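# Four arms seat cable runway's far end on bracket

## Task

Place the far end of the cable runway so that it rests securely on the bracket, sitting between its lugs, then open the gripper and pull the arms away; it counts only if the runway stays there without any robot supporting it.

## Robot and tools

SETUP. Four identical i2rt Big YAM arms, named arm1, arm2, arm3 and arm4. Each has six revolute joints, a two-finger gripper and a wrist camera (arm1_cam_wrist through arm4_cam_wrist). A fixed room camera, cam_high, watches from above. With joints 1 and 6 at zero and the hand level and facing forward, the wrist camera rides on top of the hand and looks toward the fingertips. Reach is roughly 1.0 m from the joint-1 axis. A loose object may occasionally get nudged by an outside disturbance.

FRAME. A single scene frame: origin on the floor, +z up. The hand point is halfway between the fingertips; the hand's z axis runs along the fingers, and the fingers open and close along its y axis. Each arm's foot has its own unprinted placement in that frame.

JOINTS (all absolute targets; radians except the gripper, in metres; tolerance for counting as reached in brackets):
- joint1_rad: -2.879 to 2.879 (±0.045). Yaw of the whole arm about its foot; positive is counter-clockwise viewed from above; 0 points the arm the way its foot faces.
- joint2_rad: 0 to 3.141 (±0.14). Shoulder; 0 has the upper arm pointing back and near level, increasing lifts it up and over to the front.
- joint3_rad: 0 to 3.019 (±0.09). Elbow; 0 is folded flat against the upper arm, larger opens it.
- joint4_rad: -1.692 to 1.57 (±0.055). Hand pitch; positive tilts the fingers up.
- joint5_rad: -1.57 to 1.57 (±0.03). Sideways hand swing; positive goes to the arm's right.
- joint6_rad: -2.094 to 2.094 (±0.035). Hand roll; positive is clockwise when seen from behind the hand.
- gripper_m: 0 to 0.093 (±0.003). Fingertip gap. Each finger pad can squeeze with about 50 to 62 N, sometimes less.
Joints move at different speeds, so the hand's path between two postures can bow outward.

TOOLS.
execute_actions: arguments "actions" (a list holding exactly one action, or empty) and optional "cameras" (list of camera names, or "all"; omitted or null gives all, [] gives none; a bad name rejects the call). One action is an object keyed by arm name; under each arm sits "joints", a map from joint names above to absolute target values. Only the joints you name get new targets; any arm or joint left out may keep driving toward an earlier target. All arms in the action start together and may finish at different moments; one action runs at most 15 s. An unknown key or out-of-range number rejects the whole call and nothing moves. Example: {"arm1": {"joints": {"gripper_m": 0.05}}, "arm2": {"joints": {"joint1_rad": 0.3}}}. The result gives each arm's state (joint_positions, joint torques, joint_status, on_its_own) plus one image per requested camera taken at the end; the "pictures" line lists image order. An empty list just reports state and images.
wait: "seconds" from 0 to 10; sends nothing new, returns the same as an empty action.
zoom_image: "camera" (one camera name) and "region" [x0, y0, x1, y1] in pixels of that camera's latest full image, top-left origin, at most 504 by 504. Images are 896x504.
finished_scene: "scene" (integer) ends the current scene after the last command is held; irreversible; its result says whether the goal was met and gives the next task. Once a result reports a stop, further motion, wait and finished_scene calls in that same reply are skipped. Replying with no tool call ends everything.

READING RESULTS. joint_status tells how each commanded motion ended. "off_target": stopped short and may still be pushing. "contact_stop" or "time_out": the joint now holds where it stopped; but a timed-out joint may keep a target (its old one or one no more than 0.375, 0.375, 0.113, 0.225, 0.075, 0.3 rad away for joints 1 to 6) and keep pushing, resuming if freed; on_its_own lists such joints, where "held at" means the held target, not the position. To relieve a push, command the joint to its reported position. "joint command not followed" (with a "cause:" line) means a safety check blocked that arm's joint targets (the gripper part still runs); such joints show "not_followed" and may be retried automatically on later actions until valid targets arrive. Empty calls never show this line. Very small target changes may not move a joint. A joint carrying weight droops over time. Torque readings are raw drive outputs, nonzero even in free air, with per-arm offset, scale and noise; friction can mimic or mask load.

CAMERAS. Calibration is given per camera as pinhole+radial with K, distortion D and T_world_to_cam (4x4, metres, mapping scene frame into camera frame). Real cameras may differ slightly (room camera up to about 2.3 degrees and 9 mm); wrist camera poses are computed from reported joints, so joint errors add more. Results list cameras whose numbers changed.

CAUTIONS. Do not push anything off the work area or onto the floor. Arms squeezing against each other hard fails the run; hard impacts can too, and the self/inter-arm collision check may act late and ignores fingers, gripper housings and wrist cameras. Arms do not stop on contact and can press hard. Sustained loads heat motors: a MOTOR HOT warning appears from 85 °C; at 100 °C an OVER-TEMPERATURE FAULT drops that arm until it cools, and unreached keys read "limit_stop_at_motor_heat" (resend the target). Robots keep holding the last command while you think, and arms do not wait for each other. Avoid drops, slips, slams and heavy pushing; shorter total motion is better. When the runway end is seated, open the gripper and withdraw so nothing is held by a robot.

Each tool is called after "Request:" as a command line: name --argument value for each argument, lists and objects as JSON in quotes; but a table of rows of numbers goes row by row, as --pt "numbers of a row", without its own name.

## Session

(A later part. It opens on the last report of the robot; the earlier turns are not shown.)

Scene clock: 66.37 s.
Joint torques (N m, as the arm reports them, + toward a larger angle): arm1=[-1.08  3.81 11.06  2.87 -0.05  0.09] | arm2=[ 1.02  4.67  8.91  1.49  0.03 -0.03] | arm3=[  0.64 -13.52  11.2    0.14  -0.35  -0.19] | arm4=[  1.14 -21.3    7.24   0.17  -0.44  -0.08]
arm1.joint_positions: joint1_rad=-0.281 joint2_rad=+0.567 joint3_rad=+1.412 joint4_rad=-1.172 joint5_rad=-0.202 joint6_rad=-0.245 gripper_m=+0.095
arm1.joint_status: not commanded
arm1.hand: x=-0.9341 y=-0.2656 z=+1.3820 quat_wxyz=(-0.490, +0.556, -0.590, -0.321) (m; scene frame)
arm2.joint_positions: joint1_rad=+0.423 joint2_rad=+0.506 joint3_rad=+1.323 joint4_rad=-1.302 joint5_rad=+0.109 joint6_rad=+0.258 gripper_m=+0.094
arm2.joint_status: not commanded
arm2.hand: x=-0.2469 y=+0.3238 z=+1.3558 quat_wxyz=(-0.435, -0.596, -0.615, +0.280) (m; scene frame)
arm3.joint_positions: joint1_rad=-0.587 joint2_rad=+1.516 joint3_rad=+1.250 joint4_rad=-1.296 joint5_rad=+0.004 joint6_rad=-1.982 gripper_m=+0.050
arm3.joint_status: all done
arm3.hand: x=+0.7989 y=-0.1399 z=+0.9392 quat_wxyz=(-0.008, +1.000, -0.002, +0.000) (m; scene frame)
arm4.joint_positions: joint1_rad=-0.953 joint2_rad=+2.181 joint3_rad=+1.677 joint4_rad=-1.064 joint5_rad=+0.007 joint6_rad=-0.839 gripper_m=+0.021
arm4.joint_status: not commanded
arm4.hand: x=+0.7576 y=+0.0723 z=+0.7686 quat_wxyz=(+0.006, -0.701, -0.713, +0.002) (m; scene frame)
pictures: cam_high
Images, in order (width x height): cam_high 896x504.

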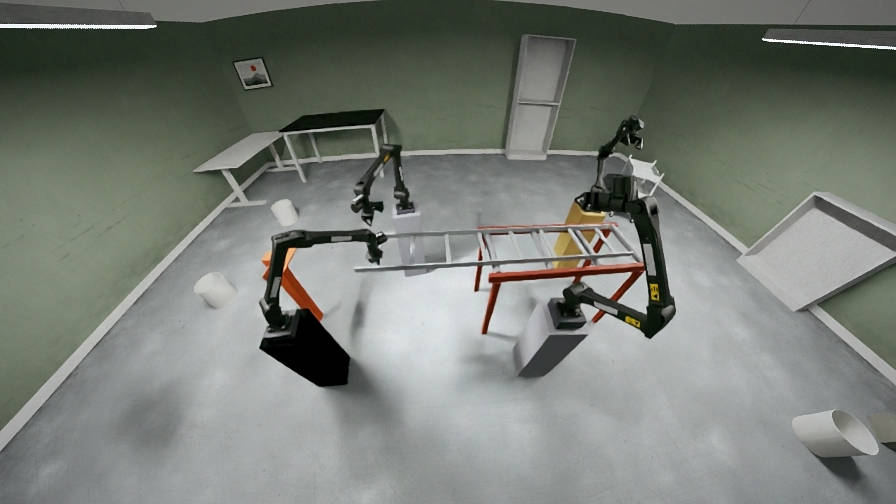

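Request:
execute_actions --actions '[{"arm4":{"joints":{"joint1_rad":-0.8,"joint2_rad":1.93,"joint3_rad":1.383,"joint4_rad":-0.955,"joint6_rad":-0.675}},"arm3":{"joints":{"joint1_rad":-0.2,"joint6_rad":-0.12,"gripper_m":0.08}}}]' --cameras '[]'

Request:
execute_actions --actions '[{"arm4":{"joints":{"joint1_rad":-0.58,"joint2_rad":1.75,"joint3_rad":1.155,"joint4_rad":-0.875,"joint6_rad":-0.45}}}]' --cameras '[]'

Request:
execute_actions --actions '[{"arm4":{"joints":{"joint1_rad":-0.32,"joint2_rad":1.655,"joint3_rad":1.04,"joint4_rad":-0.84,"joint6_rad":-0.19}},"arm3":{"joints":{"joint1_rad":-0.31,"joint2_rad":1.69,"joint3_rad":1.4,"joint4_rad":-1.25}}}]' --cameras '["cam_high","arm3_cam_wrist"]'

Scene clock: 85.07 s.
Joint torques (N m, as the arm reports them, + toward a larger angle): arm1=[-1.13  3.81 11.05  2.87 -0.05  0.09] | arm2=[ 1.09  4.52  8.86  1.49  0.06 -0.02] | arm3=[ -1.1  -13.31  11.3    0.26  -0.12  -0.05] | arm4=[ -0.53 -20.48   9.28  -0.45   0.11  -0.13]
arm1.joint_positions: joint1_rad=-0.281 joint2_rad=+0.567 joint3_rad=+1.412 joint4_rad=-1.172 joint5_rad=-0.202 joint6_rad=-0.245 gripper_m=+0.095
arm1.joint_status: not commanded
arm1.hand: x=-0.9341 y=-0.2656 z=+1.3820 quat_wxyz=(-0.490, +0.556, -0.590, -0.321) (m; scene frame)
arm2.joint_positions: joint1_rad=+0.423 joint2_rad=+0.506 joint3_rad=+1.323 joint4_rad=-1.302 joint5_rad=+0.109 joint6_rad=+0.258 gripper_m=+0.094
arm2.joint_status: not commanded
arm2.hand: x=-0.2469 y=+0.3238 z=+1.3558 quat_wxyz=(-0.435, -0.596, -0.615, +0.280) (m; scene frame)
arm3.joint_positions: joint1_rad=-0.188 joint2_rad=+1.516 joint3_rad=+1.250 joint4_rad=-1.296 joint5_rad=+0.001 joint6_rad=-0.129 gripper_m=+0.080
arm3.joint_status: all done
arm3.hand: x=+0.6281 y=-0.1024 z=+0.9406 quat_wxyz=(-0.005, +0.746, -0.666, -0.008) (m; scene frame)
arm4.joint_positions: joint1_rad=-0.783 joint2_rad=+1.989 joint3_rad=+1.334 joint4_rad=-0.940 joint5_rad=-0.005 joint6_rad=-0.669 gripper_m=+0.021
arm4.joint_status: all done
arm4.hand: x=+0.8960 y=+0.0749 z=+0.7663 quat_wxyz=(+0.001, -0.701, -0.713, -0.012) (m; scene frame)
pictures: none
No camera images: the call's "cameras" was empty. Leave "cameras" out to get every camera's image.

Scene clock: 86.67 s.
Joint torques (N m, as the arm reports them, + toward a larger angle): arm1=[-1.11  3.8  11.07  2.86 -0.05  0.09] | arm2=[ 1.13  4.55  9.    1.6   0.07 -0.01] | arm3=[ -1.09 -13.34  11.31   0.26  -0.12  -0.04] | arm4=[  0.4  -21.16   9.29  -0.81  -0.06   0.14]
arm1.joint_positions: joint1_rad=-0.281 joint2_rad=+0.567 joint3_rad=+1.412 joint4_rad=-1.172 joint5_rad=-0.202 joint6_rad=-0.245 gripper_m=+0.095
arm1.joint_status: not commanded
arm1.hand: x=-0.9341 y=-0.2656 z=+1.3820 quat_wxyz=(-0.490, +0.556, -0.590, -0.321) (m; scene frame)
arm2.joint_positions: joint1_rad=+0.423 joint2_rad=+0.506 joint3_rad=+1.323 joint4_rad=-1.302 joint5_rad=+0.109 joint6_rad=+0.258 gripper_m=+0.094
arm2.joint_status: not commanded
arm2.hand: x=-0.2469 y=+0.3238 z=+1.3558 quat_wxyz=(-0.435, -0.596, -0.615, +0.280) (m; scene frame)
arm3.joint_positions: joint1_rad=-0.188 joint2_rad=+1.516 joint3_rad=+1.250 joint4_rad=-1.296 joint5_rad=+0.001 joint6_rad=-0.129 gripper_m=+0.080
arm3.joint_status: not commanded
arm3.hand: x=+0.6281 y=-0.1024 z=+0.9406 quat_wxyz=(-0.005, +0.746, -0.666, -0.008) (m; scene frame)
arm4.joint_positions: joint1_rad=-0.580 joint2_rad=+1.849 joint3_rad=+1.099 joint4_rad=-0.848 joint5_rad=-0.001 joint6_rad=-0.470 gripper_m=+0.021
arm4.joint_status: all done
arm4.hand: x=+1.0187 y=+0.0821 z=+0.7653 quat_wxyz=(+0.006, -0.699, -0.715, -0.013) (m; scene frame)
pictures: none
No camera images: the call's "cameras" was empty. Leave "cameras" out to get every camera's image.

Scene clock: 88.47 s.
Joint torques (N m, as the arm reports them, + toward a larger angle): arm1=[-1.09  3.86 11.05  2.86 -0.05  0.09] | arm2=[ 1.01  4.77  8.98  1.51  0.07 -0.02] | arm3=[  0.41 -17.06  12.96   1.06  -0.12  -0.05] | arm4=[  1.01 -22.08   8.51  -1.04  -0.08   0.18]
arm1.joint_positions: joint1_rad=-0.281 joint2_rad=+0.567 joint3_rad=+1.412 joint4_rad=-1.172 joint5_rad=-0.202 joint6_rad=-0.245 gripper_m=+0.095
arm1.joint_status: not commanded
arm1.hand: x=-0.9341 y=-0.2656 z=+1.3820 quat_wxyz=(-0.490, +0.556, -0.590, -0.321) (m; scene frame)
arm2.joint_positions: joint1_rad=+0.423 joint2_rad=+0.506 joint3_rad=+1.323 joint4_rad=-1.302 joint5_rad=+0.109 joint6_rad=+0.258 gripper_m=+0.094
arm2.joint_status: not commanded
arm2.hand: x=-0.2469 y=+0.3238 z=+1.3558 quat_wxyz=(-0.435, -0.596, -0.615, +0.280) (m; scene frame)
arm3.joint_positions: joint1_rad=-0.319 joint2_rad=+1.697 joint3_rad=+1.358 joint4_rad=-1.259 joint5_rad=+0.001 joint6_rad=-0.128 gripper_m=+0.080
arm3.joint_status: all done
arm3.hand: x=+0.6923 y=-0.0562 z=+0.8995 quat_wxyz=(+0.009, +0.701, -0.713, +0.002) (m; scene frame)
arm4.joint_positions: joint1_rad=-0.328 joint2_rad=+1.781 joint3_rad=+0.992 joint4_rad=-0.807 joint5_rad=+0.000 joint6_rad=-0.213 gripper_m=+0.021
arm4.joint_status: all done
arm4.hand: x=+1.1357 y=+0.0784 z=+0.7649 quat_wxyz=(+0.009, -0.701, -0.713, -0.010) (m; scene frame)
pictures: arm3_cam_wrist, cam_high
camera_calibration (this result's frames):
arm3_cam_wrist: T_world_to_cam=[[0.999719, -0.0216194, -0.00973936, -0.685566], [-0.0119346, -0.813692, 0.581173, -0.55293], [-0.0204895, -0.580894, -0.813721, 0.833832], [0, 0, 0, 1]] pos_world=[0.695859, 0.0196316, 0.993179]
Images, in order (width x height): arm3_cam_wrist 896x504, cam_high 896x504.

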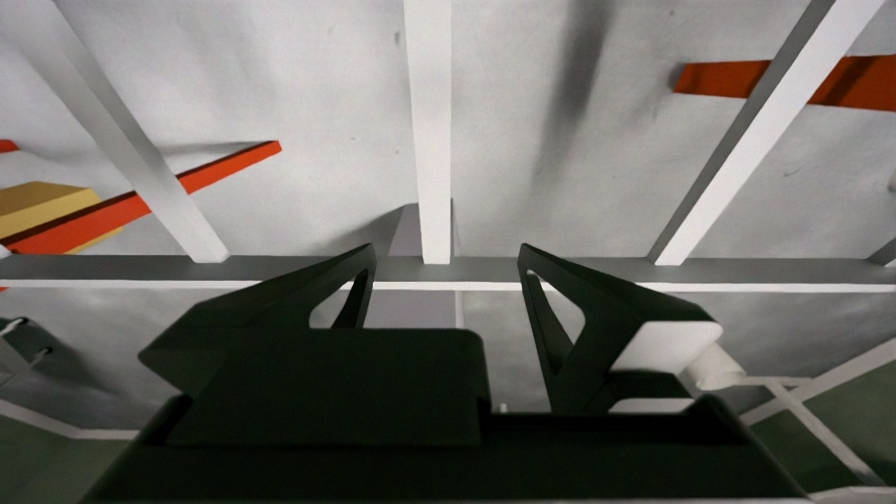

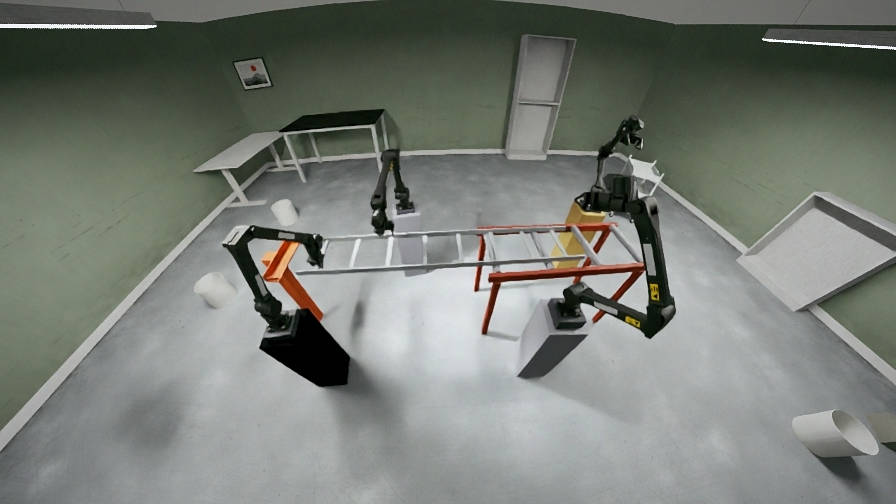

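Request:
execute_actions --actions '[{"arm3":{"joints":{"joint1_rad":-0.283,"joint2_rad":1.845,"joint3_rad":1.222,"joint4_rad":-0.922,"joint6_rad":-0.105}}}]' --cameras '["arm3_cam_wrist"]'

Request:
execute_actions --actions '[{"arm3":{"joints":{"gripper_m":0.0}}}]' --cameras '["arm3_cam_wrist","arm4_cam_wrist"]'

Scene clock: 92.50 s.
Joint torques (N m, as the arm reports them, + toward a larger angle): arm1=[-1.13  3.9  11.06  2.87 -0.05  0.08] | arm2=[ 1.17  4.46  8.98  1.48  0.07 -0.03] | arm3=[  0.31 -18.08   8.77   1.41  -0.12  -0.04] | arm4=[  1.09 -22.07   8.52  -1.03  -0.08   0.18]
arm1.joint_positions: joint1_rad=-0.281 joint2_rad=+0.567 joint3_rad=+1.412 joint4_rad=-1.172 joint5_rad=-0.202 joint6_rad=-0.245 gripper_m=+0.095
arm1.joint_status: not commanded
arm1.hand: x=-0.9341 y=-0.2656 z=+1.3820 quat_wxyz=(-0.490, +0.556, -0.590, -0.321) (m; scene frame)
arm2.joint_positions: joint1_rad=+0.423 joint2_rad=+0.506 joint3_rad=+1.323 joint4_rad=-1.302 joint5_rad=+0.109 joint6_rad=+0.258 gripper_m=+0.094
arm2.joint_status: not commanded
arm2.hand: x=-0.2469 y=+0.3238 z=+1.3558 quat_wxyz=(-0.435, -0.596, -0.615, +0.280) (m; scene frame)
arm3.joint_positions: joint1_rad=-0.290 joint2_rad=+1.850 joint3_rad=+1.212 joint4_rad=-0.937 joint5_rad=+0.001 joint6_rad=-0.114 gripper_m=+0.080
arm3.joint_status: all done
arm3.hand: x=+0.6782 y=-0.0461 z=+0.7776 quat_wxyz=(+0.000, +0.706, -0.708, -0.005) (m; scene frame)
arm4.joint_positions: joint1_rad=-0.328 joint2_rad=+1.781 joint3_rad=+0.992 joint4_rad=-0.807 joint5_rad=+0.000 joint6_rad=-0.213 gripper_m=+0.021
arm4.joint_status: not commanded
arm4.hand: x=+1.1357 y=+0.0784 z=+0.7649 quat_wxyz=(+0.009, -0.701, -0.713, -0.010) (m; scene frame)
pictures: arm3_cam_wrist
camera_calibration (this result's frames):
arm3_cam_wrist: T_world_to_cam=[[0.999958, -0.00634971, -0.00665809, -0.674364], [-0.00150852, -0.827026, 0.562161, -0.466837], [-0.00907597, -0.562127, -0.827001, 0.743635], [0, 0, 0, 1]] pos_world=[0.68038, 0.0276494, 0.872935]
Images, in order (width x height): arm3_cam_wrist 896x504.

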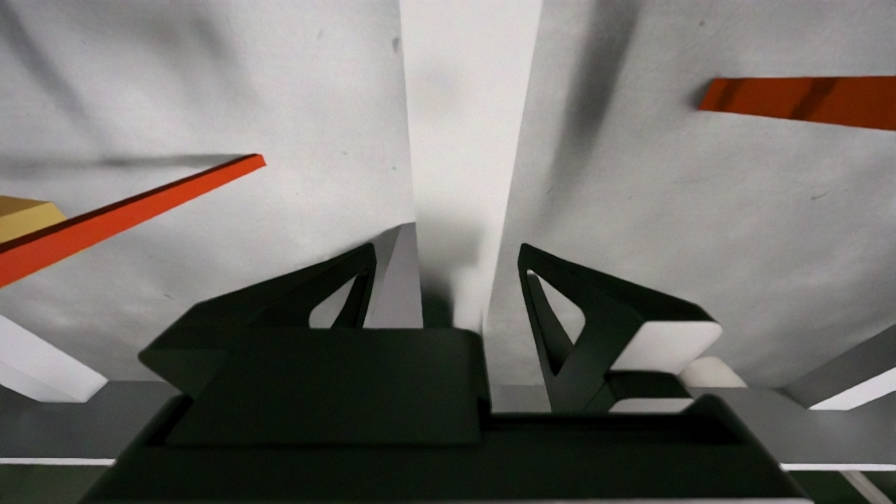

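Scene clock: 93.17 s.
Joint torques (N m, as the arm reports them, + toward a larger angle): arm1=[-1.14  3.84 11.05  2.86 -0.05  0.09] | arm2=[ 1.27  4.11  8.89  1.56  0.06 -0.03] | arm3=[  0.5  -17.83   8.82   1.3   -0.44  -0.09] | arm4=[  1.06 -21.86   8.52  -1.01  -0.1    0.19]
arm1.joint_positions: joint1_rad=-0.281 joint2_rad=+0.567 joint3_rad=+1.412 joint4_rad=-1.172 joint5_rad=-0.202 joint6_rad=-0.245 gripper_m=+0.095
arm1.joint_status: not commanded
arm1.hand: x=-0.9341 y=-0.2656 z=+1.3820 quat_wxyz=(-0.490, +0.556, -0.590, -0.321) (m; scene frame)
arm2.joint_positions: joint1_rad=+0.423 joint2_rad=+0.506 joint3_rad=+1.323 joint4_rad=-1.302 joint5_rad=+0.109 joint6_rad=+0.258 gripper_m=+0.094
arm2.joint_status: not commanded
arm2.hand: x=-0.2469 y=+0.3238 z=+1.3558 quat_wxyz=(-0.435, -0.596, -0.615, +0.280) (m; scene frame)
arm3.joint_positions: joint1_rad=-0.292 joint2_rad=+1.850 joint3_rad=+1.212 joint4_rad=-0.935 joint5_rad=+0.008 joint6_rad=-0.108 gripper_m=+0.023
arm3.joint_status: gripper_m off_target (ended at +0.023, target +0.000)
arm3.hand: x=+0.6808 y=-0.0458 z=+0.7775 quat_wxyz=(-0.003, +0.703, -0.711, -0.003) (m; scene frame)
arm4.joint_positions: joint1_rad=-0.328 joint2_rad=+1.781 joint3_rad=+0.992 joint4_rad=-0.807 joint5_rad=+0.000 joint6_rad=-0.213 gripper_m=+0.021
arm4.joint_status: not commanded
arm4.hand: x=+1.1357 y=+0.0784 z=+0.7649 quat_wxyz=(+0.010, -0.701, -0.713, -0.010) (m; scene frame)
pictures: arm3_cam_wrist, arm4_cam_wrist
camera_calibration (this result's frames):
arm3_cam_wrist: T_world_to_cam=[[0.999896, -0.0144215, 0.000344977, -0.682692], [-0.0121326, -0.827779, 0.560923, -0.45845], [-0.0078038, -0.560869, -0.827868, 0.743663], [0, 0, 0, 1]] pos_world=[0.682863, 0.0277568, 0.873046]
arm4_cam_wrist: T_world_to_cam=[[-0.999887, -0.0149966, 0.00133948, 1.13216], [-0.0112005, 0.80033, 0.599454, -0.504189], [-0.0100618, 0.599372, -0.800408, 0.699277], [0, 0, 0, 1]] pos_world=[1.13342, 0.0013694, 0.860428]
Images, in order (width x height): arm3_cam_wrist 896x504, arm4_cam_wrist 896x504.

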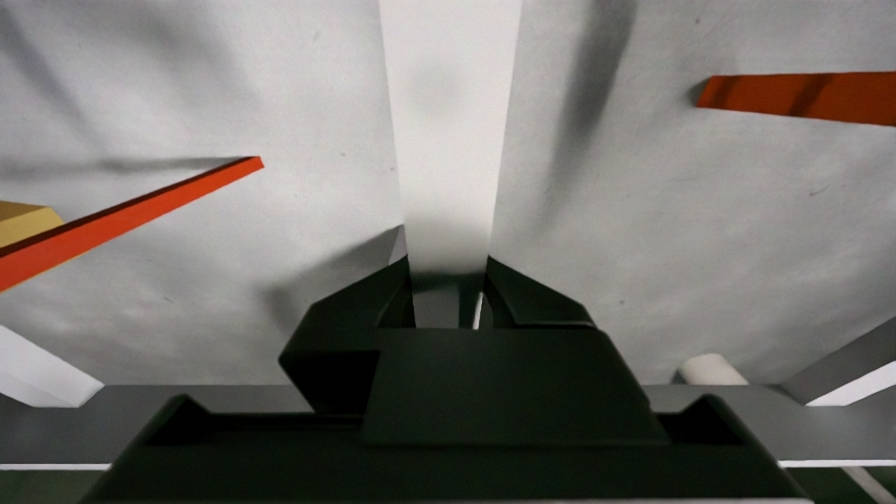

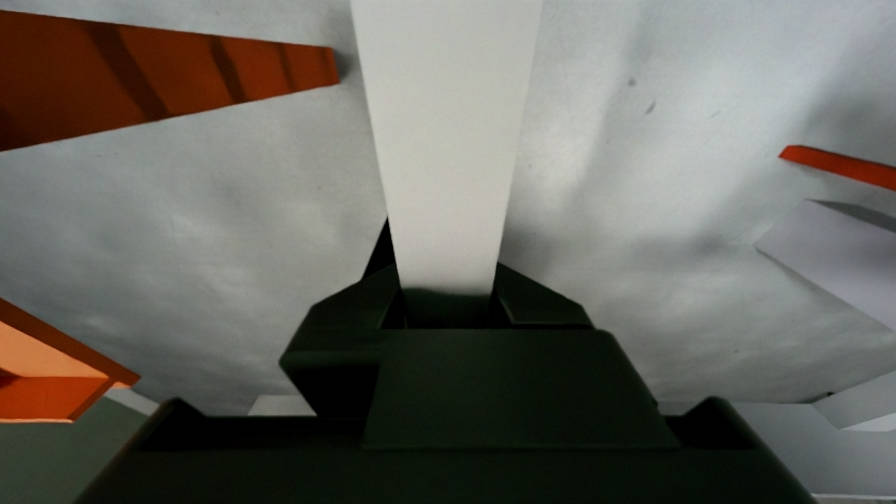

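Request:
execute_actions --actions '[{"arm4":{"joints":{"joint1_rad":-0.09,"joint2_rad":1.62,"joint3_rad":1.06,"joint4_rad":-0.87,"joint6_rad":0.04}},"arm3":{"joints":{"joint1_rad":-0.49,"joint2_rad":1.77,"joint3_rad":1.33,"joint4_rad":-1.02,"joint6_rad":-0.31}}}]' --cameras '["cam_high","arm4_cam_wrist"]'

Request:
zoom_image --camera "cam_high" --region '[248, 220, 348, 300]'

Scene clock: 103.37 s.
Joint torques (N m, as the arm reports them, + toward a larger angle): arm1=[-1.14  3.86 11.05  2.86 -0.05  0.08] | arm2=[ 0.86  4.61  8.88  1.43  0.06 -0.01] | arm3=[ -0.21 -25.72  12.69  -0.27  -0.51  -0.19] | arm4=[  0.94 -20.5    9.64  -0.88   0.32   0.09]
arm1.joint_positions: joint1_rad=-0.281 joint2_rad=+0.567 joint3_rad=+1.412 joint4_rad=-1.172 joint5_rad=-0.202 joint6_rad=-0.245 gripper_m=+0.095
arm1.joint_status: not commanded
arm1.hand: x=-0.9341 y=-0.2656 z=+1.3820 quat_wxyz=(-0.490, +0.556, -0.590, -0.321) (m; scene frame)
arm2.joint_positions: joint1_rad=+0.423 joint2_rad=+0.506 joint3_rad=+1.323 joint4_rad=-1.302 joint5_rad=+0.109 joint6_rad=+0.258 gripper_m=+0.094
arm2.joint_status: not commanded
arm2.hand: x=-0.2469 y=+0.3238 z=+1.3558 quat_wxyz=(-0.435, -0.596, -0.615, +0.280) (m; scene frame)
arm3.joint_positions: joint1_rad=-0.489 joint2_rad=+1.856 joint3_rad=+1.280 joint4_rad=-0.994 joint5_rad=+0.009 joint6_rad=-0.299 gripper_m=+0.023
arm3.joint_status: all done
arm3.hand: x=+0.7816 y=-0.0523 z=+0.7951 quat_wxyz=(-0.004, +0.701, -0.713, -0.002) (m; scene frame)
arm4.joint_positions: joint1_rad=-0.094 joint2_rad=+1.737 joint3_rad=+1.000 joint4_rad=-0.841 joint5_rad=-0.009 joint6_rad=+0.027 gripper_m=+0.021
arm4.joint_status: all done
arm4.hand: x=+1.2373 y=+0.0679 z=+0.7846 quat_wxyz=(+0.002, -0.703, -0.711, -0.005) (m; scene frame)
pictures: arm4_cam_wrist, cam_high
camera_calibration (this result's frames):
arm4_cam_wrist: T_world_to_cam=[[-0.999965, -0.00807757, -0.00218326, 1.23594], [-0.00782728, 0.810781, 0.585297, -0.500208], [-0.00295763, 0.585294, -0.810816, 0.722671], [0, 0, 0, 1]] pos_world=[1.23412, -0.00743167, 0.881422]
Images, in order (width x height): arm4_cam_wrist 896x504, cam_high 896x504.

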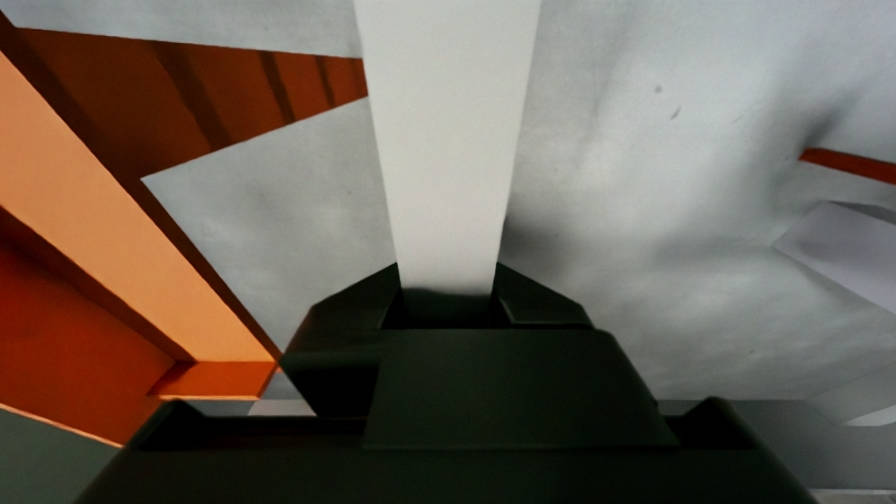

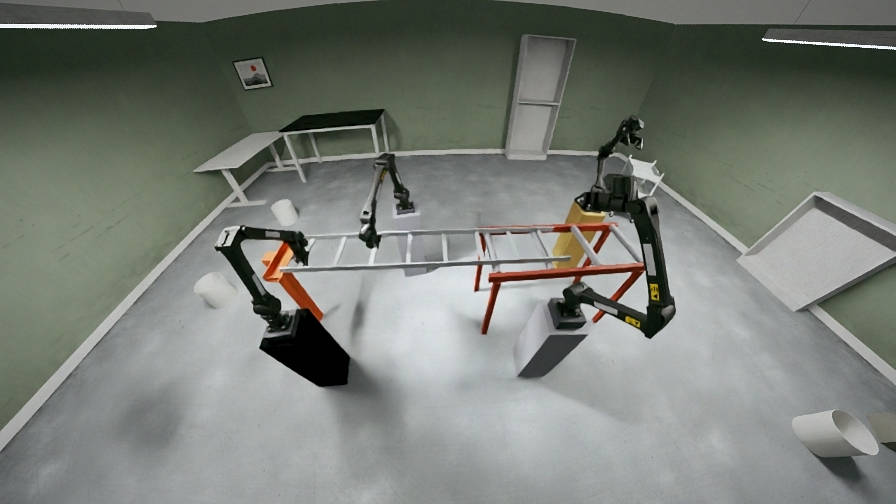

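Region (248, 220, 348, 300) of cam_high's 896x504 image, scaled by 5.040, with more detail than that image has; it fills the top 403 rows of this view, and the rest is white.

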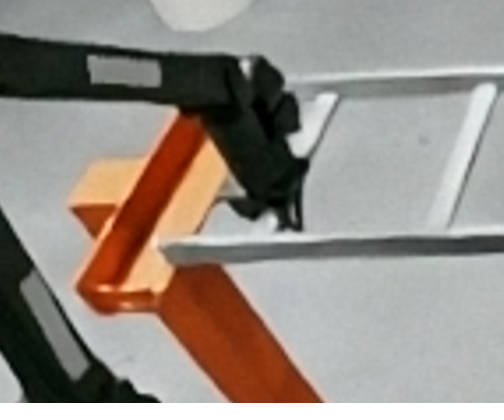

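Request:
execute_actions --actions '[{"arm4":{"joints":{"joint1_rad":0.05,"joint2_rad":1.64,"joint3_rad":1.1,"joint4_rad":-0.88,"joint6_rad":0.19}},"arm3":{"joints":{"joint1_rad":-0.598,"joint2_rad":1.82,"joint3_rad":1.412,"joint4_rad":-1.05,"joint6_rad":-0.42}}}]' --cameras '["cam_high","arm4_cam_wrist"]'

Request:
zoom_image --camera "cam_high" --region '[248, 220, 348, 300]'

Scene clock: 113.97 s.
Joint torques (N m, as the arm reports them, + toward a larger angle): arm1=[-1.1   3.88 11.04  2.87 -0.05  0.08] | arm2=[ 0.92  4.69  8.89  1.55  0.07 -0.01] | arm3=[ -0.04 -26.44  13.46  -0.55  -0.64  -0.2 ] | arm4=[  0.6  -19.5   11.56  -0.99   0.44   0.14]
arm1.joint_positions: joint1_rad=-0.281 joint2_rad=+0.567 joint3_rad=+1.412 joint4_rad=-1.172 joint5_rad=-0.202 joint6_rad=-0.245 gripper_m=+0.095
arm1.joint_status: not commanded
arm1.hand: x=-0.9341 y=-0.2656 z=+1.3820 quat_wxyz=(-0.490, +0.556, -0.590, -0.321) (m; scene frame)
arm2.joint_positions: joint1_rad=+0.423 joint2_rad=+0.506 joint3_rad=+1.323 joint4_rad=-1.302 joint5_rad=+0.109 joint6_rad=+0.258 gripper_m=+0.094
arm2.joint_status: not commanded
arm2.hand: x=-0.2469 y=+0.3238 z=+1.3558 quat_wxyz=(-0.435, -0.596, -0.615, +0.280) (m; scene frame)
arm3.joint_positions: joint1_rad=-0.599 joint2_rad=+1.898 joint3_rad=+1.355 joint4_rad=-1.017 joint5_rad=+0.011 joint6_rad=-0.411 gripper_m=+0.023
arm3.joint_status: all done
arm3.hand: x=+0.8444 y=-0.0517 z=+0.7981 quat_wxyz=(-0.008, +0.702, -0.713, -0.003) (m; scene frame)
arm4.joint_positions: joint1_rad=+0.049 joint2_rad=+1.737 joint3_rad=+1.015 joint4_rad=-0.848 joint5_rad=-0.011 joint6_rad=+0.170 gripper_m=+0.021
arm4.joint_status: all done
arm4.hand: x=+1.3003 y=+0.0691 z=+0.7887 quat_wxyz=(-0.001, -0.703, -0.711, -0.004) (m; scene frame)
pictures: arm4_cam_wrist, cam_high
camera_calibration (this result's frames):
arm4_cam_wrist: T_world_to_cam=[[-0.999956, -0.00811933, -0.00463021, 1.30092], [-0.00929948, 0.814464, 0.58014, -0.497352], [-0.00093921, 0.580157, -0.814504, 0.72609], [0, 0, 0, 1]] pos_world=[1.29692, -0.00560893, 0.88596]
Images, in order (width x height): arm4_cam_wrist 896x504, cam_high 896x504.

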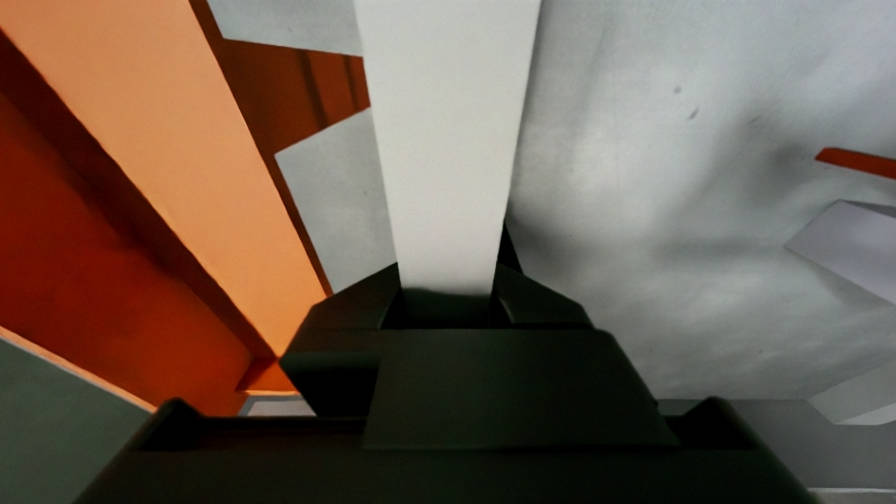

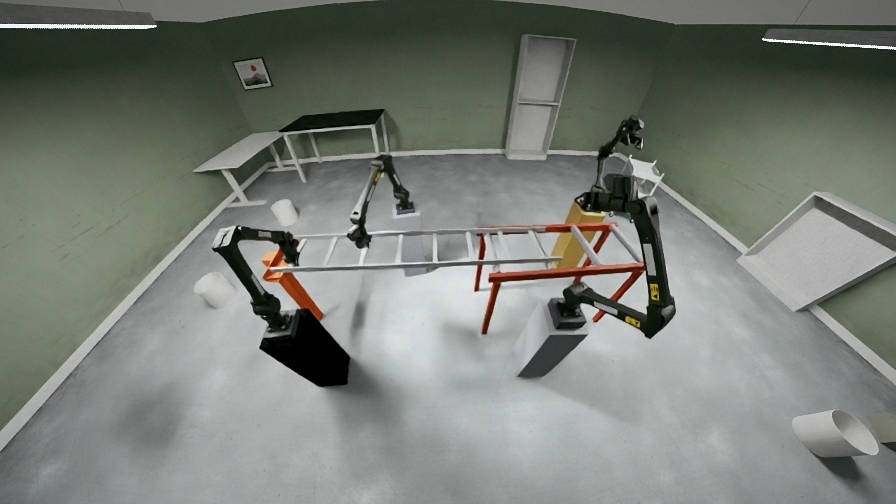

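Region (248, 220, 348, 300) of cam_high's 896x504 image, scaled by 5.040, with more detail than that image has; it fills the top 403 rows of this view, and the rest is white.

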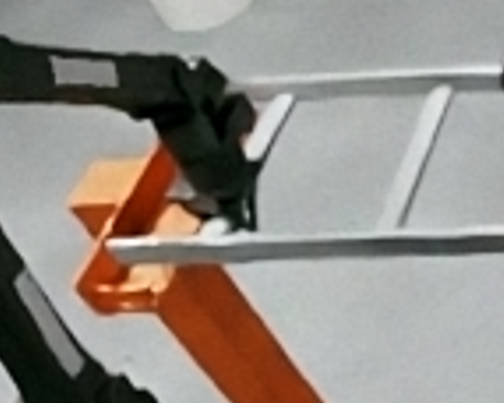

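Request:
execute_actions --actions '[{"arm4":{"joints":{"joint1_rad":0.108,"joint2_rad":1.72,"joint3_rad":1.05,"joint4_rad":-0.81,"joint6_rad":0.24}},"arm3":{"joints":{"joint1_rad":-0.638,"joint2_rad":1.89,"joint3_rad":1.425,"joint4_rad":-1.025,"joint6_rad":-0.455}}}]' --cameras '["cam_high","arm4_cam_wrist"]'

Request:
zoom_image --camera "cam_high" --region '[248, 220, 348, 300]'

Scene clock: 126.10 s.
Joint torques (N m, as the arm reports them, + toward a larger angle): arm1=[-1.17  3.82 11.07  2.87 -0.05  0.09] | arm2=[ 0.76  4.38  8.84  1.54  0.09 -0.02] | arm3=[ -0.72 -24.38  13.27  -0.27  -0.39  -0.25] | arm4=[  1.74 -19.59   7.6   -0.58  -0.04   0.24]
arm1.joint_positions: joint1_rad=-0.281 joint2_rad=+0.567 joint3_rad=+1.412 joint4_rad=-1.172 joint5_rad=-0.202 joint6_rad=-0.245 gripper_m=+0.095
arm1.joint_status: not commanded
arm1.hand: x=-0.9341 y=-0.2656 z=+1.3820 quat_wxyz=(-0.490, +0.556, -0.590, -0.321) (m; scene frame)
arm2.joint_positions: joint1_rad=+0.423 joint2_rad=+0.506 joint3_rad=+1.323 joint4_rad=-1.302 joint5_rad=+0.109 joint6_rad=+0.258 gripper_m=+0.094
arm2.joint_status: not commanded
arm2.hand: x=-0.2469 y=+0.3238 z=+1.3558 quat_wxyz=(-0.435, -0.596, -0.615, +0.280) (m; scene frame)
arm3.joint_positions: joint1_rad=-0.630 joint2_rad=+1.946 joint3_rad=+1.369 joint4_rad=-0.996 joint5_rad=+0.006 joint6_rad=-0.439 gripper_m=+0.023
arm3.joint_status: all done
arm3.hand: x=+0.8609 y=-0.0532 z=+0.7776 quat_wxyz=(-0.001, +0.701, -0.713, -0.003) (m; scene frame)
arm4.joint_positions: joint1_rad=+0.092 joint2_rad=+1.806 joint3_rad=+1.015 joint4_rad=-0.792 joint5_rad=-0.001 joint6_rad=+0.212 gripper_m=+0.021
arm4.joint_status: all done
arm4.hand: x=+1.3174 y=+0.0693 z=+0.7598 quat_wxyz=(+0.007, -0.703, -0.711, -0.003) (m; scene frame)
pictures: arm4_cam_wrist, cam_high
camera_calibration (this result's frames):
arm4_cam_wrist: T_world_to_cam=[[-0.999929, -0.00856712, 0.00826191, 1.30805], [-0.00205718, 0.808128, 0.589004, -0.496427], [-0.0117227, 0.588945, -0.808088, 0.711181], [0, 0, 0, 1]] pos_world=[1.31527, -0.00646358, 0.856287]
Images, in order (width x height): arm4_cam_wrist 896x504, cam_high 896x504.

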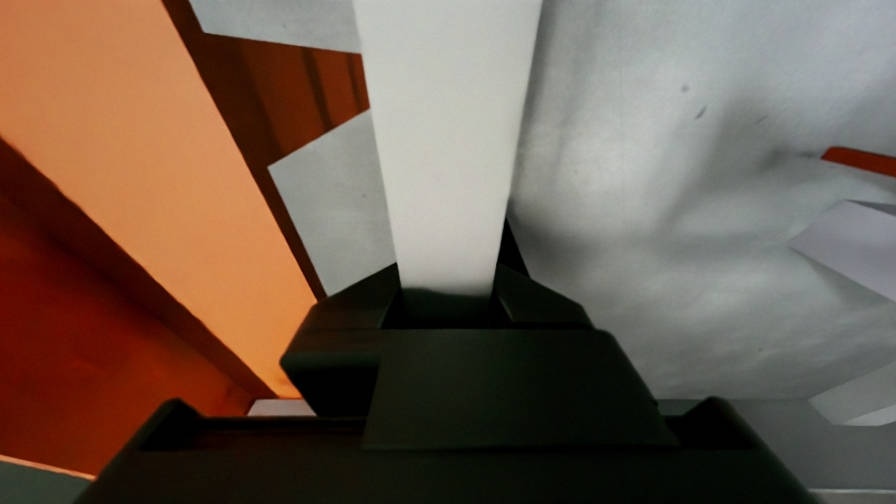

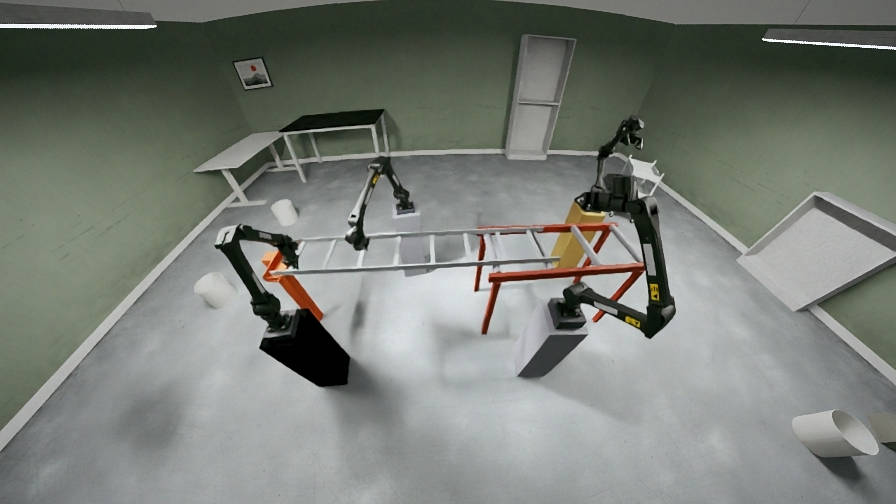

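Region (248, 220, 348, 300) of cam_high's 896x504 image, scaled by 5.040, with more detail than that image has; it fills the top 403 rows of this view, and the rest is white.

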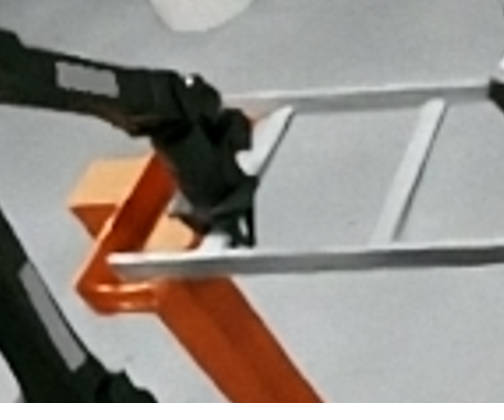

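Lower gently in increments.

Request:
execute_actions --actions '[{"arm4":{"joints":{"joint1_rad":0.095,"joint2_rad":1.765,"joint3_rad":1.04,"joint4_rad":-0.78,"joint6_rad":0.22}},"arm3":{"joints":{"joint1_rad":-0.632,"joint2_rad":1.925,"joint3_rad":1.39,"joint4_rad":-1.0,"joint6_rad":-0.445}}}]' --cameras '[]'

Request:
execute_actions --actions '[{"arm4":{"joints":{"joint2_rad":1.815,"joint3_rad":1.03,"joint4_rad":-0.76}},"arm3":{"joints":{"joint2_rad":1.955,"joint3_rad":1.375}}}]' --cameras '["cam_high","arm4_cam_wrist"]'

Request:
zoom_image --camera "cam_high" --region '[248, 220, 348, 300]'

Scene clock: 131.50 s.
Joint torques (N m, as the arm reports them, + toward a larger angle): arm1=[-1.11  3.87 11.05  2.88 -0.05  0.09] | arm2=[ 1.31  4.46  8.94  1.57  0.07 -0.03] | arm3=[ -0.31 -22.53  10.04   0.31  -0.34  -0.17] | arm4=[  0.73 -17.79   6.68  -0.19  -0.06   0.01]
arm1.joint_positions: joint1_rad=-0.281 joint2_rad=+0.567 joint3_rad=+1.412 joint4_rad=-1.172 joint5_rad=-0.202 joint6_rad=-0.245 gripper_m=+0.095
arm1.joint_status: not commanded
arm1.hand: x=-0.9341 y=-0.2656 z=+1.3820 quat_wxyz=(-0.490, +0.556, -0.590, -0.321) (m; scene frame)
arm2.joint_positions: joint1_rad=+0.423 joint2_rad=+0.506 joint3_rad=+1.323 joint4_rad=-1.302 joint5_rad=+0.109 joint6_rad=+0.258 gripper_m=+0.094
arm2.joint_status: not commanded
arm2.hand: x=-0.2469 y=+0.3238 z=+1.3558 quat_wxyz=(-0.435, -0.596, -0.615, +0.280) (m; scene frame)
arm3.joint_positions: joint1_rad=-0.630 joint2_rad=+1.961 joint3_rad=+1.369 joint4_rad=-0.988 joint5_rad=+0.005 joint6_rad=-0.439 gripper_m=+0.023
arm3.joint_status: all done
arm3.hand: x=+0.8607 y=-0.0531 z=+0.7698 quat_wxyz=(+0.002, +0.701, -0.713, -0.002) (m; scene frame)
arm4.joint_positions: joint1_rad=+0.091 joint2_rad=+1.832 joint3_rad=+1.015 joint4_rad=-0.771 joint5_rad=+0.000 joint6_rad=+0.212 gripper_m=+0.021
arm4.joint_status: all done
arm4.hand: x=+1.3171 y=+0.0686 z=+0.7488 quat_wxyz=(+0.010, -0.703, -0.711, -0.004) (m; scene frame)
pictures: none
No camera images: the call's "cameras" was empty. Leave "cameras" out to get every camera's image.

Scene clock: 132.03 s.
Joint torques (N m, as the arm reports them, + toward a larger angle): arm1=[-1.1   3.86 11.06  2.87 -0.05  0.09] | arm2=[ 1.47  4.56  8.93  1.48  0.04 -0.02] | arm3=[ -0.28 -19.91   8.72   0.32  -0.35  -0.17] | arm4=[  0.87 -13.8    6.12   0.37  -0.06   0.01]
arm1.joint_positions: joint1_rad=-0.281 joint2_rad=+0.567 joint3_rad=+1.412 joint4_rad=-1.172 joint5_rad=-0.202 joint6_rad=-0.245 gripper_m=+0.095
arm1.joint_status: not commanded
arm1.hand: x=-0.9341 y=-0.2656 z=+1.3820 quat_wxyz=(-0.490, +0.556, -0.590, -0.321) (m; scene frame)
arm2.joint_positions: joint1_rad=+0.423 joint2_rad=+0.506 joint3_rad=+1.323 joint4_rad=-1.302 joint5_rad=+0.109 joint6_rad=+0.258 gripper_m=+0.094
arm2.joint_status: not commanded
arm2.hand: x=-0.2469 y=+0.3238 z=+1.3558 quat_wxyz=(-0.435, -0.596, -0.615, +0.280) (m; scene frame)
arm3.joint_positions: joint1_rad=-0.630 joint2_rad=+1.962 joint3_rad=+1.369 joint4_rad=-0.988 joint5_rad=+0.005 joint6_rad=-0.439 gripper_m=+0.023
arm3.joint_status: all done
arm3.hand: x=+0.8606 y=-0.0532 z=+0.7692 quat_wxyz=(+0.003, +0.701, -0.713, -0.002) (m; scene frame)
arm4.joint_positions: joint1_rad=+0.091 joint2_rad=+1.832 joint3_rad=+1.013 joint4_rad=-0.767 joint5_rad=+0.000 joint6_rad=+0.212 gripper_m=+0.021
arm4.joint_status: all done
arm4.hand: x=+1.3171 y=+0.0688 z=+0.7480 quat_wxyz=(+0.009, -0.703, -0.711, -0.004) (m; scene frame)
pictures: arm4_cam_wrist, cam_high
camera_calibration (this result's frames):
arm4_cam_wrist: T_world_to_cam=[[-0.999915, -0.00822165, 0.0101124, 1.30642], [-0.000647682, 0.806302, 0.591503, -0.492676], [-0.0130168, 0.591447, -0.806239, 0.702152], [0, 0, 0, 1]] pos_world=[1.31513, -0.00729833, 0.844311]
Images, in order (width x height): arm4_cam_wrist 896x504, cam_high 896x504.

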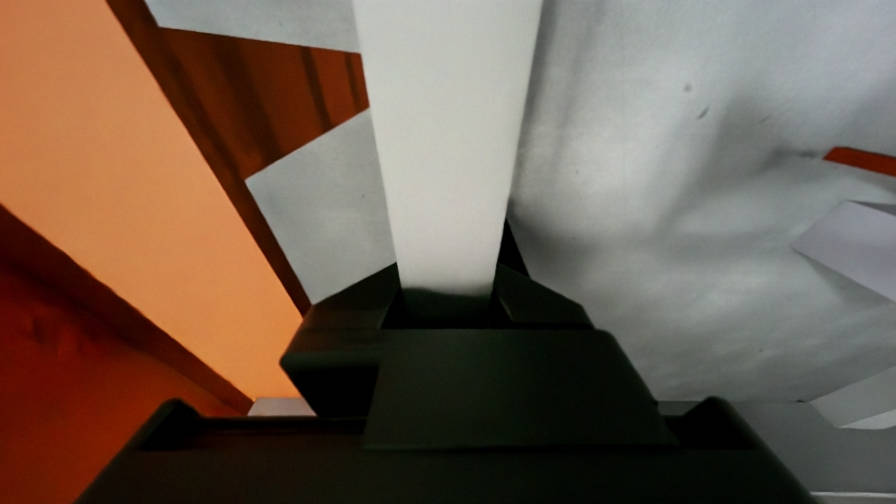

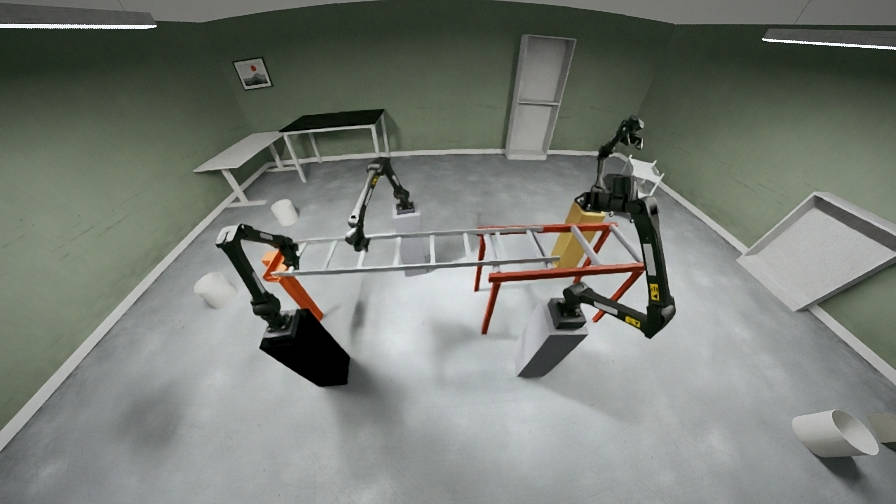

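Region (248, 220, 348, 300) of cam_high's 896x504 image, scaled by 5.040, with more detail than that image has; it fills the top 403 rows of this view, and the rest is white.

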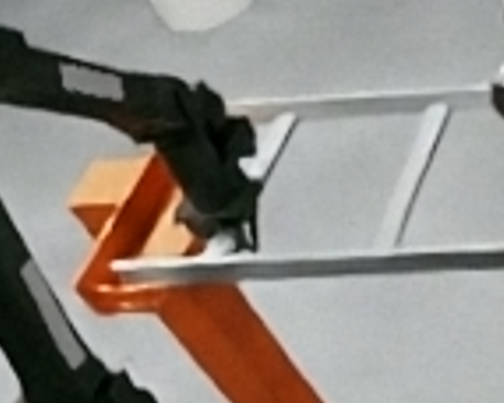

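Seated. Release and retreat.

Request:
execute_actions --actions '[{"arm4":{"joints":{"gripper_m":0.05}},"arm3":{"joints":{"gripper_m":0.06}}}]' --cameras '[]'

Request:
execute_actions --actions '[{"arm4":{"joints":{"joint2_rad":1.47,"joint3_rad":1.28,"joint4_rad":-1.36}},"arm3":{"joints":{"joint2_rad":1.68,"joint3_rad":1.58,"joint4_rad":-1.45}}}]' --cameras '["cam_high","arm4_cam_wrist","arm3_cam_wrist"]'

Request:
zoom_image --camera "cam_high" --region '[248, 220, 348, 300]'

Scene clock: 137.27 s.
Joint torques (N m, as the arm reports them, + toward a larger angle): arm1=[-1.12  3.86 11.05  2.87 -0.05  0.09] | arm2=[1.3  4.49 8.97 1.45 0.07 0.  ] | arm3=[  0.15 -19.57   8.68   0.35  -0.3   -0.17] | arm4=[  0.52 -13.39   6.12   0.26  -0.05   0.01]
arm1.joint_positions: joint1_rad=-0.281 joint2_rad=+0.567 joint3_rad=+1.412 joint4_rad=-1.172 joint5_rad=-0.202 joint6_rad=-0.245 gripper_m=+0.095
arm1.joint_status: not commanded
arm1.hand: x=-0.9341 y=-0.2656 z=+1.3820 quat_wxyz=(-0.490, +0.556, -0.590, -0.321) (m; scene frame)
arm2.joint_positions: joint1_rad=+0.423 joint2_rad=+0.506 joint3_rad=+1.323 joint4_rad=-1.302 joint5_rad=+0.109 joint6_rad=+0.258 gripper_m=+0.094
arm2.joint_status: not commanded
arm2.hand: x=-0.2469 y=+0.3238 z=+1.3558 quat_wxyz=(-0.435, -0.596, -0.615, +0.280) (m; scene frame)
arm3.joint_positions: joint1_rad=-0.630 joint2_rad=+1.961 joint3_rad=+1.369 joint4_rad=-0.988 joint5_rad=+0.004 joint6_rad=-0.439 gripper_m=+0.060
arm3.joint_status: all done
arm3.hand: x=+0.8605 y=-0.0530 z=+0.7698 quat_wxyz=(+0.002, +0.701, -0.713, -0.003) (m; scene frame)
arm4.joint_positions: joint1_rad=+0.091 joint2_rad=+1.831 joint3_rad=+1.013 joint4_rad=-0.767 joint5_rad=+0.000 joint6_rad=+0.212 gripper_m=+0.050
arm4.joint_status: all done
arm4.hand: x=+1.3171 y=+0.0686 z=+0.7485 quat_wxyz=(+0.009, -0.703, -0.711, -0.003) (m; scene frame)
pictures: none
No camera images: the call's "cameras" was empty. Leave "cameras" out to get every camera's image.

Scene clock: 138.67 s.
Joint torques (N m, as the arm reports them, + toward a larger angle): arm1=[-1.11  3.87 11.04  2.87 -0.05  0.09] | arm2=[ 0.7   4.8   8.9   1.53  0.06 -0.04] | arm3=[ -0.28 -17.64  10.71   0.22  -0.3   -0.17] | arm4=[  0.79 -10.39   8.37  -0.44  -0.05   0.01]
arm1.joint_positions: joint1_rad=-0.281 joint2_rad=+0.567 joint3_rad=+1.412 joint4_rad=-1.172 joint5_rad=-0.202 joint6_rad=-0.245 gripper_m=+0.095
arm1.joint_status: not commanded
arm1.hand: x=-0.9341 y=-0.2656 z=+1.3820 quat_wxyz=(-0.490, +0.556, -0.590, -0.321) (m; scene frame)
arm2.joint_positions: joint1_rad=+0.423 joint2_rad=+0.506 joint3_rad=+1.323 joint4_rad=-1.302 joint5_rad=+0.109 joint6_rad=+0.258 gripper_m=+0.094
arm2.joint_status: not commanded
arm2.hand: x=-0.2469 y=+0.3238 z=+1.3558 quat_wxyz=(-0.435, -0.596, -0.615, +0.280) (m; scene frame)
arm3.joint_positions: joint1_rad=-0.630 joint2_rad=+1.685 joint3_rad=+1.567 joint4_rad=-1.436 joint5_rad=+0.004 joint6_rad=-0.439 gripper_m=+0.060
arm3.joint_status: all done
arm3.hand: x=+0.8499 y=-0.0796 z=+0.9819 quat_wxyz=(-0.010, +0.701, -0.713, -0.007) (m; scene frame)
arm4.joint_positions: joint1_rad=+0.091 joint2_rad=+1.470 joint3_rad=+1.264 joint4_rad=-1.343 joint5_rad=+0.000 joint6_rad=+0.212 gripper_m=+0.050
arm4.joint_status: all done
arm4.hand: x=+1.3155 y=+0.0796 z=+0.9843 quat_wxyz=(-0.006, -0.703, -0.711, +0.006) (m; scene frame)
pictures: arm3_cam_wrist, arm4_cam_wrist, cam_high
camera_calibration (this result's frames):
arm3_cam_wrist: T_world_to_cam=[[0.999756, -0.0218113, 0.00353201, -0.855924], [-0.0201865, -0.836638, 0.547385, -0.57956], [-0.00898416, -0.547322, -0.836874, 0.906126], [0, 0, 0, 1]] pos_world=[0.852157, -0.00760827, 1.07858]
arm4_cam_wrist: T_world_to_cam=[[-0.999964, -0.00813307, 0.00222566, 1.31037], [-0.00547638, 0.827118, 0.562002, -0.607414], [-0.00641169, 0.56197, -0.827133, 0.900442], [0, 0, 0, 1]] pos_world=[1.31277, 0.00703858, 1.08324]
Images, in order (width x height): arm3_cam_wrist 896x504, arm4_cam_wrist 896x504, cam_high 896x504.

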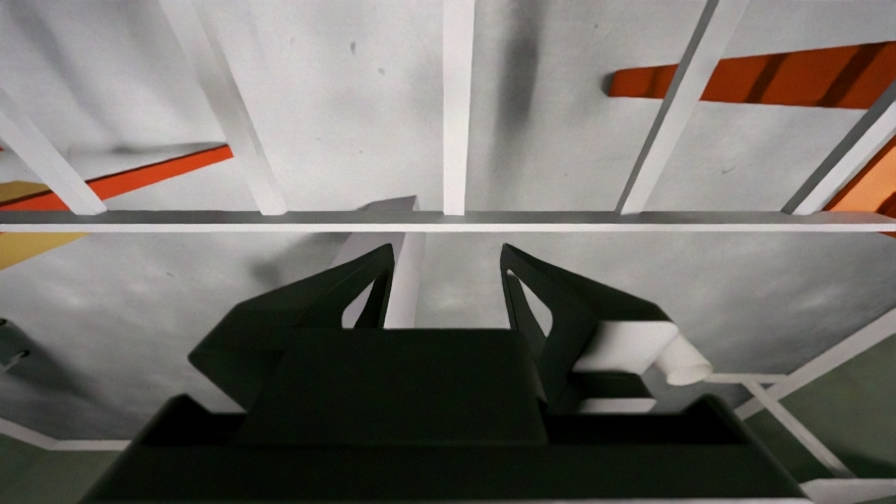

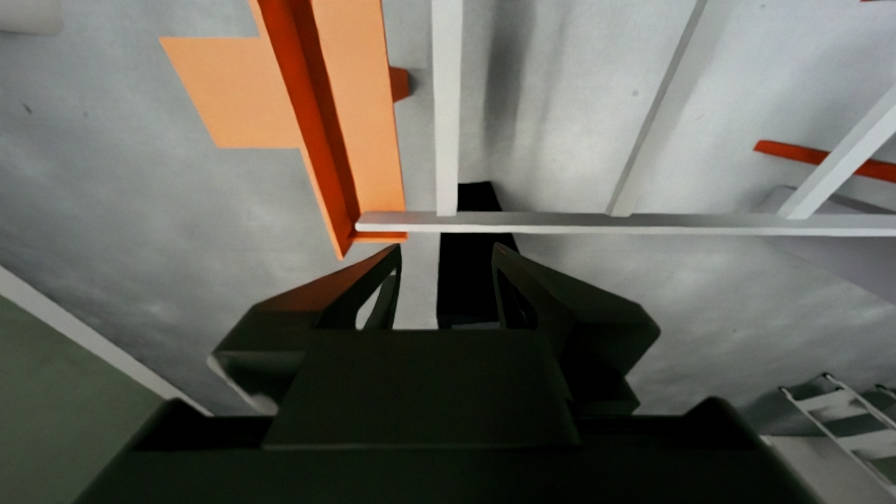

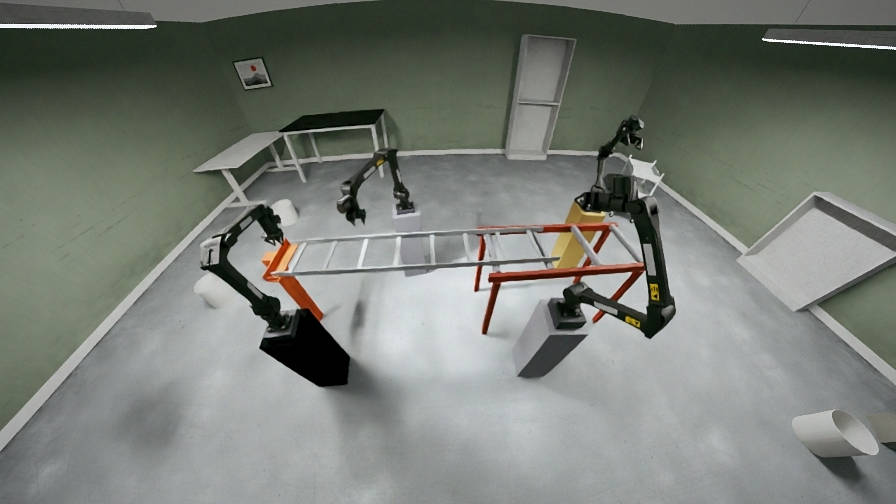

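Region (248, 220, 348, 300) of cam_high's 896x504 image, scaled by 5.040, with more detail than that image has; it fills the top 403 rows of this view, and the rest is white.

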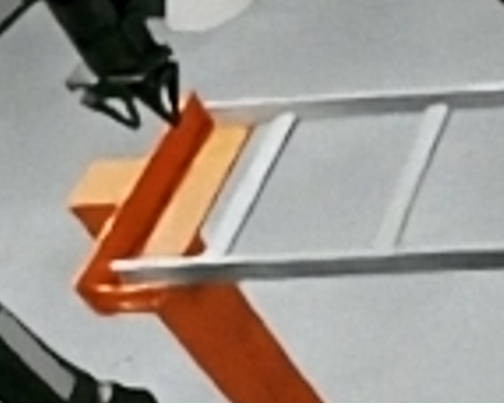

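Request:
zoom_image --camera "arm3_cam_wrist" --region '[776, 150, 896, 270]'

Request:
zoom_image --camera "cam_high" --region '[275, 230, 315, 260]'

Region (776, 150, 896, 270) of arm3_cam_wrist's 896x504 image, scaled by 4.200, with more detail than that image has.

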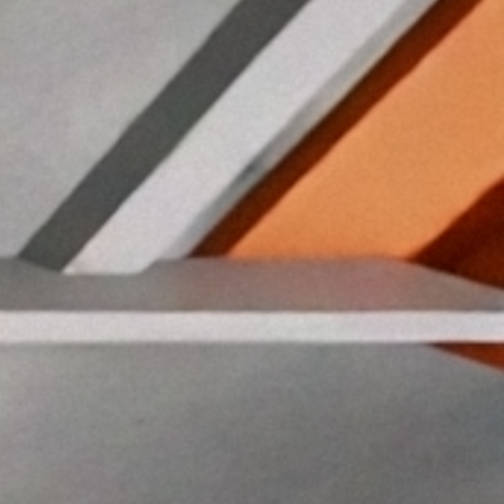

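Region (275, 230, 315, 260) of cam_high's 896x504 image, scaled by 12.600, with more detail than that image has; it fills the top 378 rows of this view, and the rest is white.

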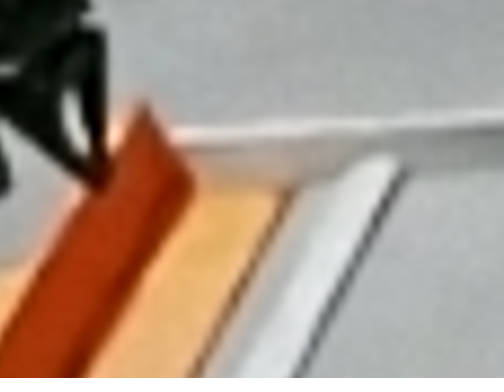

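The rail's bottom meets the shelf surface directly, so it is inside the lug.

Request:
finished_scene --scene 2

The scene is finished: the task was done.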